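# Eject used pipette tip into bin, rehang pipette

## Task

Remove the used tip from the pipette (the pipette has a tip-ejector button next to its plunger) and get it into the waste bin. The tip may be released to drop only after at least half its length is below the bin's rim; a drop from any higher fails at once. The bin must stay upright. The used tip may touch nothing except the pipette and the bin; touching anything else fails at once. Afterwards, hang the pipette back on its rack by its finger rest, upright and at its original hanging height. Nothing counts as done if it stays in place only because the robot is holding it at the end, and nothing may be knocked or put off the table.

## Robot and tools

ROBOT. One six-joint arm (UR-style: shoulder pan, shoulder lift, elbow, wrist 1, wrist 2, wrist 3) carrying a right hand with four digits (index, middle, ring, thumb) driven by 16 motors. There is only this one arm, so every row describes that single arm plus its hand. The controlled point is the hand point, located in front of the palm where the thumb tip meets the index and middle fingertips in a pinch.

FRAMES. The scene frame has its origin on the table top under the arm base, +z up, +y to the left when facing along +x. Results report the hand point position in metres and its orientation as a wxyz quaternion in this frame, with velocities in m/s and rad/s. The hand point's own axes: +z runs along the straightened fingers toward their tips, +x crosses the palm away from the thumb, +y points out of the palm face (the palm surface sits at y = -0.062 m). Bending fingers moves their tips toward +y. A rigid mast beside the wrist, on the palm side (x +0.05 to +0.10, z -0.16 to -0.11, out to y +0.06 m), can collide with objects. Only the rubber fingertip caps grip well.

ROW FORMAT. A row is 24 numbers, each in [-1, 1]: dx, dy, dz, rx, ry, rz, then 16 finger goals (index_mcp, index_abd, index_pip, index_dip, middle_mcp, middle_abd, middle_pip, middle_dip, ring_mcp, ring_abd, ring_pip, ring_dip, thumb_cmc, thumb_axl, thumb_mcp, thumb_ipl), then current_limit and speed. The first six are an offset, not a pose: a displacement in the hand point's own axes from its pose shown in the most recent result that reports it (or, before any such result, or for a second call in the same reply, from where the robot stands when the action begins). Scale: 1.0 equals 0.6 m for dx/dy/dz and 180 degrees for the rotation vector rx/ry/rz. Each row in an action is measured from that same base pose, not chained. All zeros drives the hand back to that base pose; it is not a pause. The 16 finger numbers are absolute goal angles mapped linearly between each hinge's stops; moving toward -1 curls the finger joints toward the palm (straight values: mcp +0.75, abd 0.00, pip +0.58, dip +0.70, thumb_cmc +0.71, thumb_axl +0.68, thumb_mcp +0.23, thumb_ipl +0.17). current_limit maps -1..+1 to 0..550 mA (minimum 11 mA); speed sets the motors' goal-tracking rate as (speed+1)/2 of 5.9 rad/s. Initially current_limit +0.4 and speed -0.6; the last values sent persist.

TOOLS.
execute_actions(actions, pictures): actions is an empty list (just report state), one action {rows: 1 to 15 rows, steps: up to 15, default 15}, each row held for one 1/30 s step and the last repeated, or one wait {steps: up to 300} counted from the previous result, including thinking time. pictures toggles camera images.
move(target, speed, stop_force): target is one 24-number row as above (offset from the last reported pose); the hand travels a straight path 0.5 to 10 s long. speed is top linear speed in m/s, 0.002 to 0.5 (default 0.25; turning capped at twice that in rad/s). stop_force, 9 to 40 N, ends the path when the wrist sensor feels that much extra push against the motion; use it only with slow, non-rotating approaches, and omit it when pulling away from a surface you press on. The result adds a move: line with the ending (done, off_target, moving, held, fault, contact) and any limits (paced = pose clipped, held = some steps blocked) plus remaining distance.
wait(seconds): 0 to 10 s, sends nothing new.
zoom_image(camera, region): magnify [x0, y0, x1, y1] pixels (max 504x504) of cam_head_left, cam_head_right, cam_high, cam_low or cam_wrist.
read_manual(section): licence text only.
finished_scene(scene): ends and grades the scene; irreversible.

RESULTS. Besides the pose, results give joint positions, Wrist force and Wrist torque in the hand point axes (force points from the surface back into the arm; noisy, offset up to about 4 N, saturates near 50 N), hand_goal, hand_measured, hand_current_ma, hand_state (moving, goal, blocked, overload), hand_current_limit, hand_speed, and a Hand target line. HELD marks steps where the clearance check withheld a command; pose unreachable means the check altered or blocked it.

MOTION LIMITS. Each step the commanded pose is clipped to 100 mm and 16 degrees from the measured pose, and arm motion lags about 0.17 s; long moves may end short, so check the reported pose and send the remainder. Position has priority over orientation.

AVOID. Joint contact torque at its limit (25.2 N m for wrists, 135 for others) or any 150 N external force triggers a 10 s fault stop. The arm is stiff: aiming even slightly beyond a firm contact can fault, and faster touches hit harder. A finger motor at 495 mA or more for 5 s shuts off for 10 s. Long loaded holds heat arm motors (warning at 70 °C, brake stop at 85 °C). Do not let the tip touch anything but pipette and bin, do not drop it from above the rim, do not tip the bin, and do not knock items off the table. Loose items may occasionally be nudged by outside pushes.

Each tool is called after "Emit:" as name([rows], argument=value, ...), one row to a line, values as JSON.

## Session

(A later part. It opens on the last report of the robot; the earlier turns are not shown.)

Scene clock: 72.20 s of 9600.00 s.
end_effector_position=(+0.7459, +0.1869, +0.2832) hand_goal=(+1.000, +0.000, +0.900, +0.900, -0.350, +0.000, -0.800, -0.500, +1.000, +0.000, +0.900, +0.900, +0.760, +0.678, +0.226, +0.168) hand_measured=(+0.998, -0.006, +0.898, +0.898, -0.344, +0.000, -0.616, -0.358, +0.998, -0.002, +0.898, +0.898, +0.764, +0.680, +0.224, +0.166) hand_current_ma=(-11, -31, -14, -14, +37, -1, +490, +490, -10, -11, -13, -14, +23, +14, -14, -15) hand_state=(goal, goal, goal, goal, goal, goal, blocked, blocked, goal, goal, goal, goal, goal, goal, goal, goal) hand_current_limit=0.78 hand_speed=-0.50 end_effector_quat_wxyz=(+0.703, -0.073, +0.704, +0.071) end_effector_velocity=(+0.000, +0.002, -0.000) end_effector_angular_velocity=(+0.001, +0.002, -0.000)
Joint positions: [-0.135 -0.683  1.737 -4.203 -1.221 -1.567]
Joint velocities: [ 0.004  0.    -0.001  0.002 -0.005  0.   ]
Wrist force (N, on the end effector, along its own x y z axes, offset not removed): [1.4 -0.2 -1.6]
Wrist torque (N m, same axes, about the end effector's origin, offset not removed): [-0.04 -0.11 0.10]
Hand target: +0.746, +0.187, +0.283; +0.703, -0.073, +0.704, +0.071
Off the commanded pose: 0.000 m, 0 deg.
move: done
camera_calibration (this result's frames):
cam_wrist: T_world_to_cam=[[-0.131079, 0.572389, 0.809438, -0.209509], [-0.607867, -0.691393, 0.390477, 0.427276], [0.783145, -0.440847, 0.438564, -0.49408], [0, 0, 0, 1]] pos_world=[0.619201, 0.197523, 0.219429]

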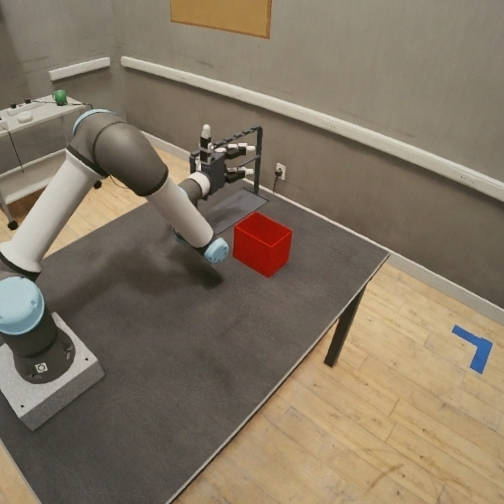

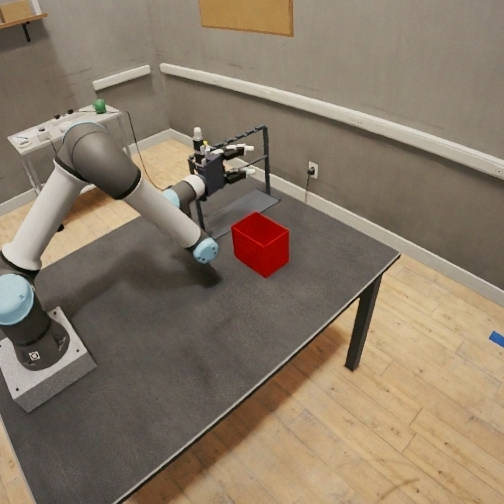

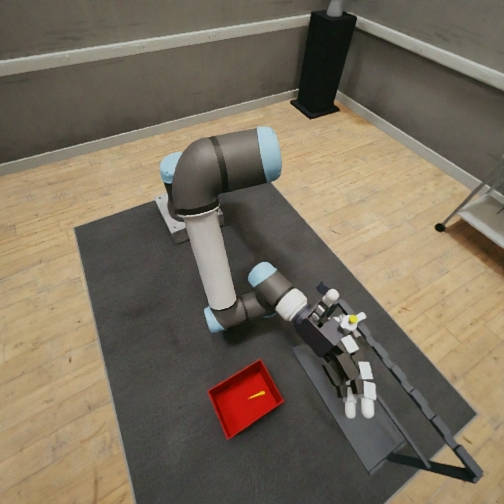

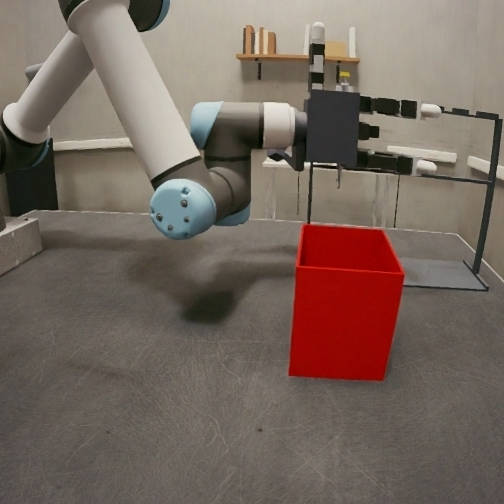

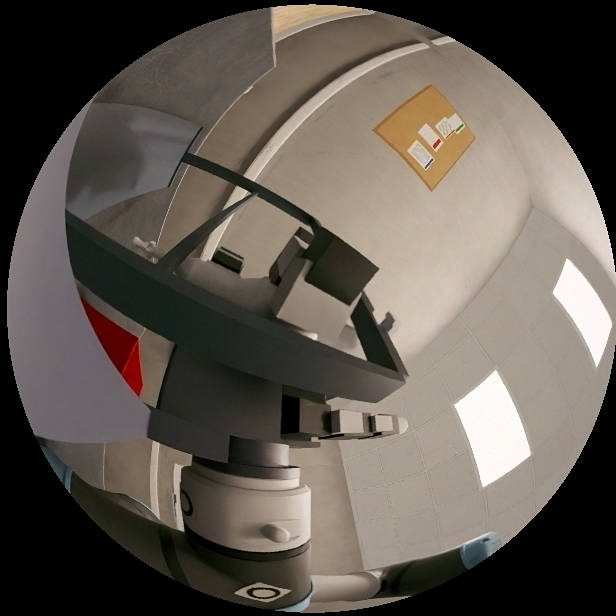

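Emit:
move(target=[0.03,0.002,0,0,0,0,1,0,0.9,0.9,-0.35,0,-0.8,-0.5,1,0,0.9,0.9,0.76,0.678,0.226,0.168,0.78,-0.5], speed=0.006, stop_force=9)

Emit:
zoom_image(camera="cam_high", region=[310,280,400,370])

Emit:
zoom_image(camera="cam_wrist", region=[300,250,480,430])

Scene clock: 78.10 s of 9600.00 s.
end_effector_position=(+0.7456, +0.1881, +0.2654) hand_goal=(+1.000, +0.000, +0.900, +0.900, -0.350, +0.000, -0.800, -0.500, +1.000, +0.000, +0.900, +0.900, +0.760, +0.678, +0.226, +0.168) hand_measured=(+0.998, -0.006, +0.898, +0.898, -0.350, +0.000, -0.616, -0.358, +0.998, -0.002, +0.898, +0.898, +0.764, +0.680, +0.224, +0.166) hand_current_ma=(-11, -31, -14, -14, +0, -1, +489, +490, -10, -11, -13, -14, +23, +14, -14, -15) hand_state=(goal, goal, goal, goal, goal, goal, blocked, blocked, goal, goal, goal, goal, goal, goal, goal, goal) hand_current_limit=0.78 hand_speed=-0.50 end_effector_quat_wxyz=(+0.703, -0.073, +0.704, +0.071) end_effector_velocity=(-0.000, +0.000, -0.001) end_effector_angular_velocity=(-0.001, -0.001, +0.000)
Joint positions: [-0.132 -0.646  1.728 -4.232 -1.223 -1.567]
Joint velocities: [ 0.     0.003 -0.001 -0.003 -0.    -0.   ]
Wrist force (N, on the end effector, along its own x y z axes, offset not removed): [1.4 -1.9 -0.6]
Wrist torque (N m, same axes, about the end effector's origin, offset not removed): [-0.18 0.01 0.02]
Hand target: +0.746, +0.188, +0.265; +0.703, -0.073, +0.704, +0.071
Off the commanded pose: 0.000 m, 0 deg.
move: done
camera_calibration (this result's frames):
cam_wrist: T_world_to_cam=[[-0.131074, 0.57239, 0.809438, -0.195734], [-0.607865, -0.691393, 0.390482, 0.434855], [0.783147, -0.440847, 0.438559, -0.485503], [0, 0, 0, 1]] pos_world=[0.618897, 0.198659, 0.201554]

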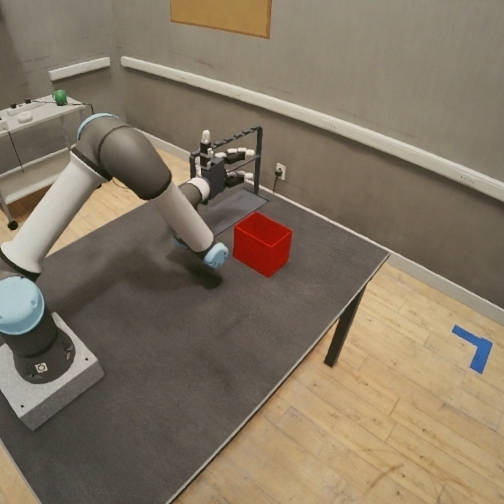

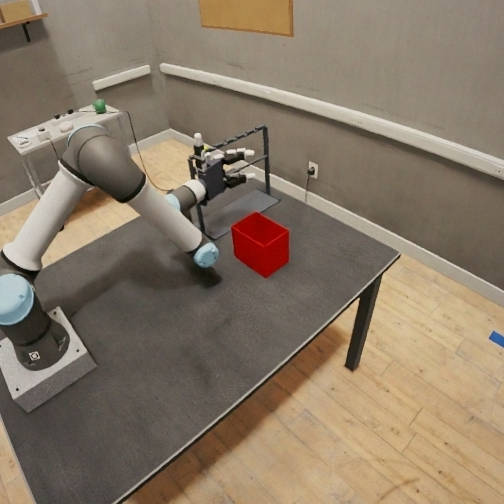

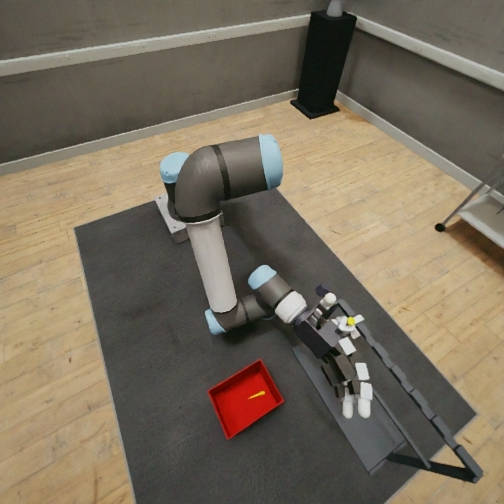

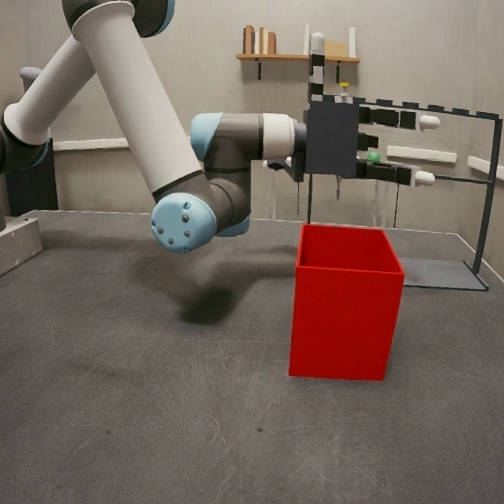

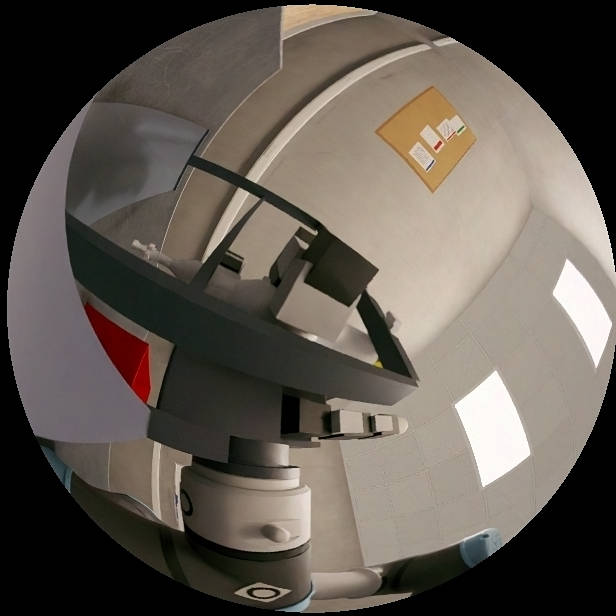

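Region (310, 280, 400, 370) of cam_high's 504x504 image, scaled by 5.600, with more detail than that image has.

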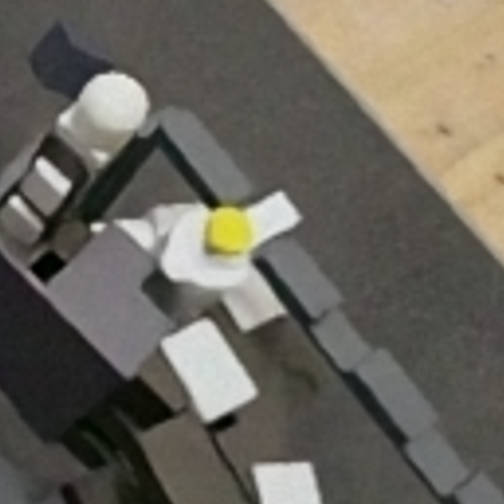

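Region (300, 250, 480, 430) of cam_wrist's 616x616 image, scaled by 2.800, with more detail than that image has.

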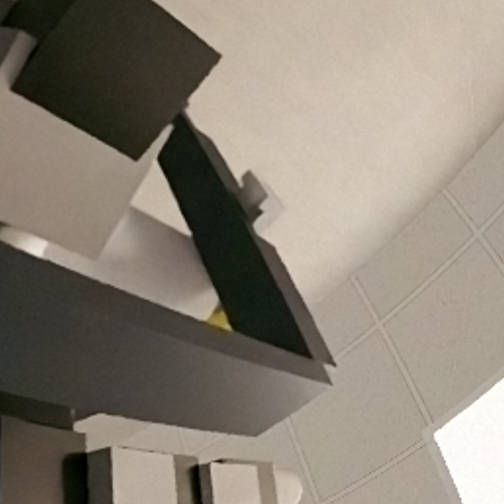

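Emit:
move(target=[0,0,0,0,0,0,1,0,0.9,0.9,0.75,0,0.58,0.7,1,0,0.9,0.9,0.76,0.678,0.226,0.168,0.78,-0.5])

Emit:
move(target=[0,-0.163,-0.033,0,0,0,1,0,0.9,0.9,0.75,0,0.58,0.7,1,0,0.9,0.9,0.76,0.678,0.226,0.168,0.78,-0.5], speed=0.06)

Emit:
zoom_image(camera="cam_high", region=[300,280,400,380])

Scene clock: 84.40 s of 9600.00 s.
end_effector_position=(+0.7456, +0.1881, +0.2654) hand_goal=(+1.000, +0.000, +0.900, +0.900, +0.750, +0.000, +0.580, +0.700, +1.000, +0.000, +0.900, +0.900, +0.760, +0.678, +0.226, +0.168) hand_measured=(+0.998, -0.006, +0.898, +0.898, +0.748, -0.002, +0.578, +0.698, +0.998, -0.002, +0.898, +0.898, +0.764, +0.680, +0.224, +0.166) hand_current_ma=(-11, -31, -14, -14, -10, -13, -14, -14, -10, -11, -13, -14, +23, +14, -14, -15) hand_state=(goal, goal, goal, goal, goal, goal, goal, goal, goal, goal, goal, goal, goal, goal, goal, goal) hand_current_limit=0.78 hand_speed=-0.50 end_effector_quat_wxyz=(+0.703, -0.073, +0.704, +0.071) end_effector_velocity=(+0.000, -0.001, -0.000) end_effector_angular_velocity=(+0.001, +0.001, -0.001)
Joint positions: [-0.132 -0.646  1.728 -4.232 -1.223 -1.567]
Joint velocities: [-0.001 -0.     0.     0.001  0.     0.001]
Wrist force (N, on the end effector, along its own x y z axes, offset not removed): [-1.1 -3.3 -0.8]
Wrist torque (N m, same axes, about the end effector's origin, offset not removed): [-0.50 0.31 -0.07]
Hand target: +0.746, +0.188, +0.265; +0.703, -0.073, +0.704, +0.071
Off the commanded pose: 0.000 m, 0 deg.
After step 90, 1.97 s passed at rest.
move: done
camera_calibration (this result's frames):
cam_wrist: T_world_to_cam=[[-0.131141, 0.572398, 0.809421, -0.195708], [-0.607894, -0.691391, 0.390441, 0.434891], [0.783114, -0.440839, 0.438627, -0.485519], [0, 0, 0, 1]] pos_world=[0.618919, 0.198667, 0.201573]

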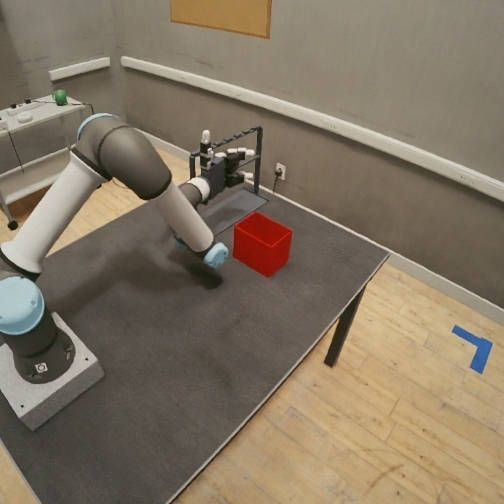

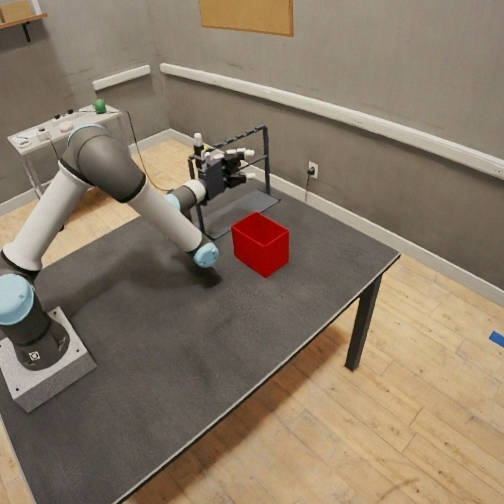

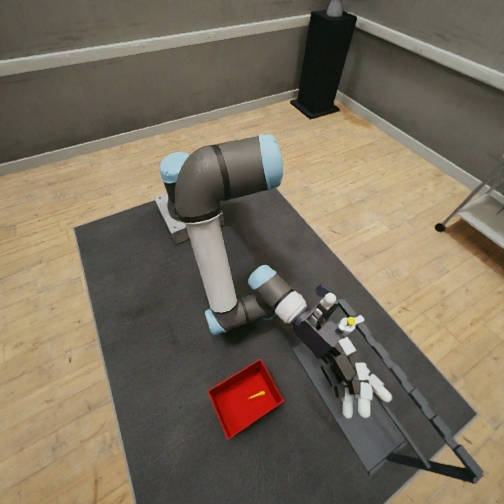

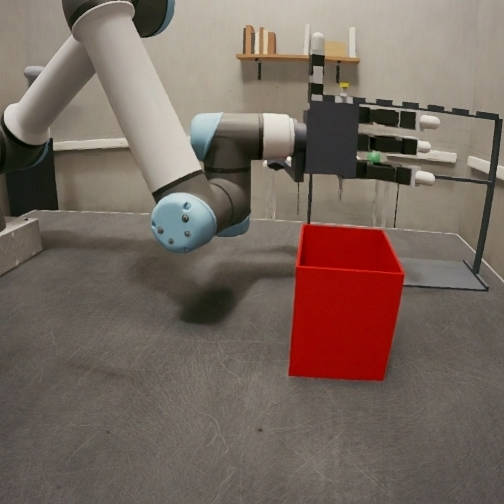

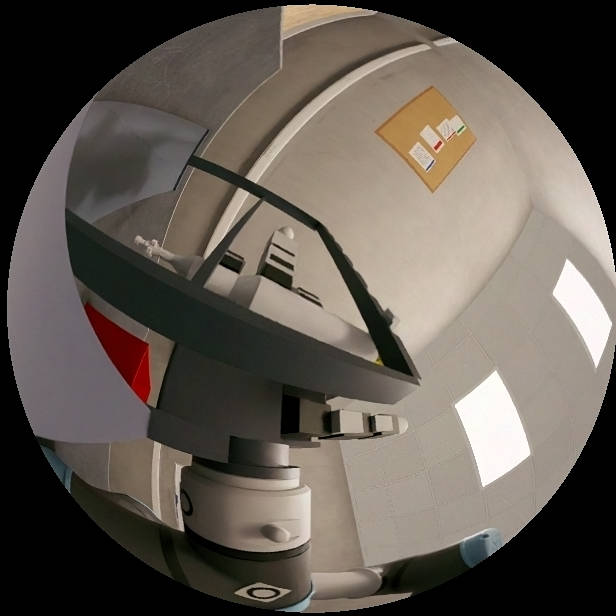

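Scene clock: 86.50 s of 9600.00 s.
end_effector_position=(+0.7461, +0.0885, +0.2655) hand_goal=(+1.000, +0.000, +0.900, +0.900, +0.750, +0.000, +0.580, +0.700, +1.000, +0.000, +0.900, +0.900, +0.760, +0.678, +0.226, +0.168) hand_measured=(+0.998, -0.006, +0.898, +0.898, +0.748, -0.002, +0.578, +0.698, +0.998, -0.002, +0.898, +0.898, +0.764, +0.680, +0.224, +0.166) hand_current_ma=(-11, -31, -14, -14, -10, -13, -14, -14, -10, -11, -13, -14, +22, +14, -14, -15) hand_state=(goal, goal, goal, goal, goal, goal, goal, goal, goal, goal, goal, goal, goal, goal, goal, goal) hand_current_limit=0.78 hand_speed=-0.50 end_effector_quat_wxyz=(+0.703, -0.073, +0.704, +0.071) end_effector_velocity=(-0.000, -0.002, -0.000) end_effector_angular_velocity=(-0.000, +0.000, -0.000)
Joint positions: [-0.318 -0.646  1.73  -4.235 -1.038 -1.565]
Joint velocities: [-0.004  0.    -0.     0.     0.004 -0.   ]
Wrist force (N, on the end effector, along its own x y z axes, offset not removed): [-1.2 -1.4 -2.5]
Wrist torque (N m, same axes, about the end effector's origin, offset not removed): [0.06 0.33 0.02]
Hand target: +0.746, +0.088, +0.265; +0.703, -0.073, +0.704, +0.071
Off the commanded pose: 0.000 m, 0 deg.
move: done
camera_calibration (this result's frames):
cam_wrist: T_world_to_cam=[[-0.131074, 0.572655, 0.80925, -0.138735], [-0.607875, -0.691259, 0.390703, 0.366209], [0.78314, -0.440712, 0.438709, -0.529977], [0, 0, 0, 1]] pos_world=[0.619471, 0.0990255, 0.201698]

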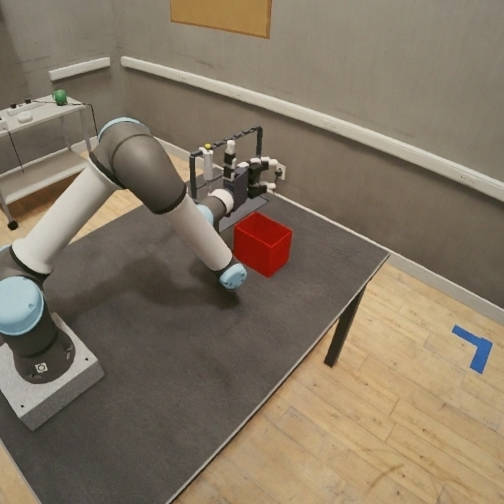

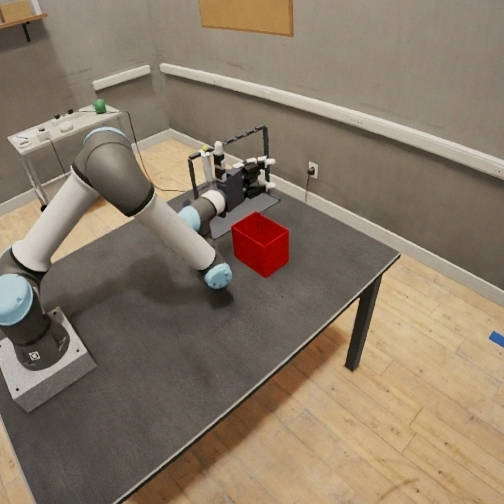

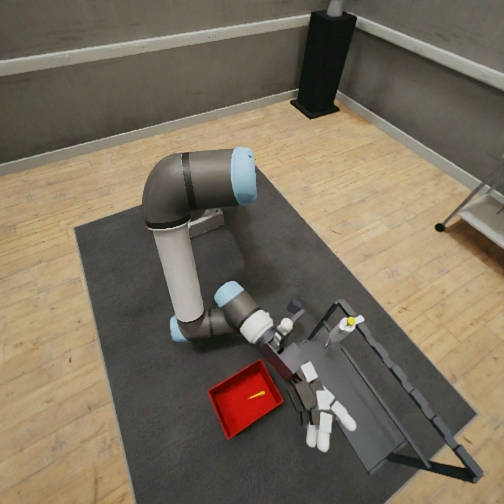

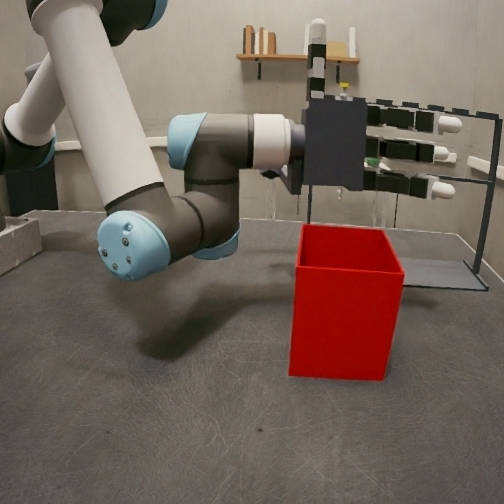

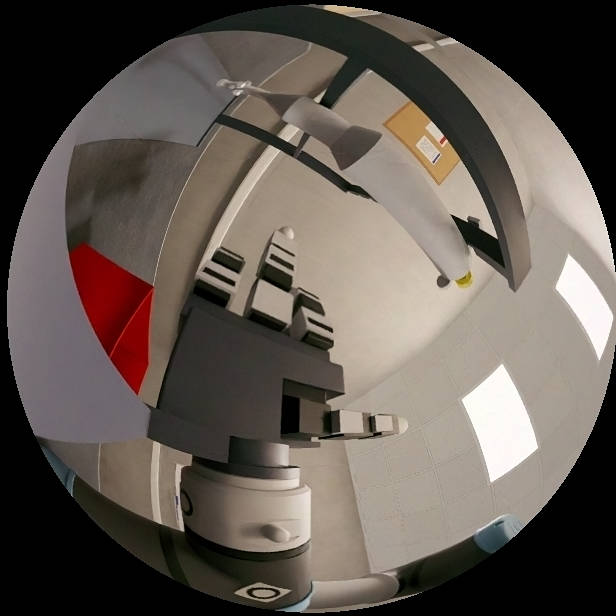

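Region (300, 280, 400, 380) of cam_high's 504x504 image, scaled by 5.040, with more detail than that image has.

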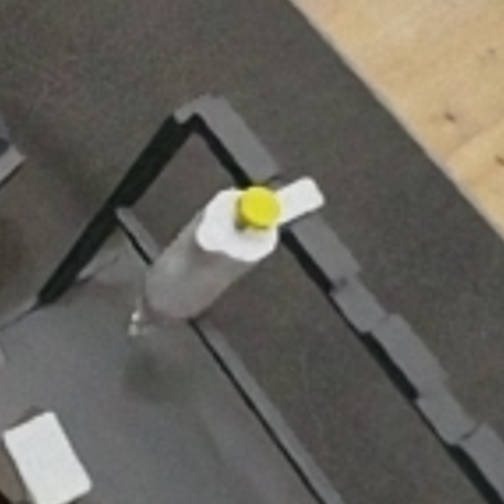

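Emit:
finished_scene(scene=2)

The scene is finished: the task was done.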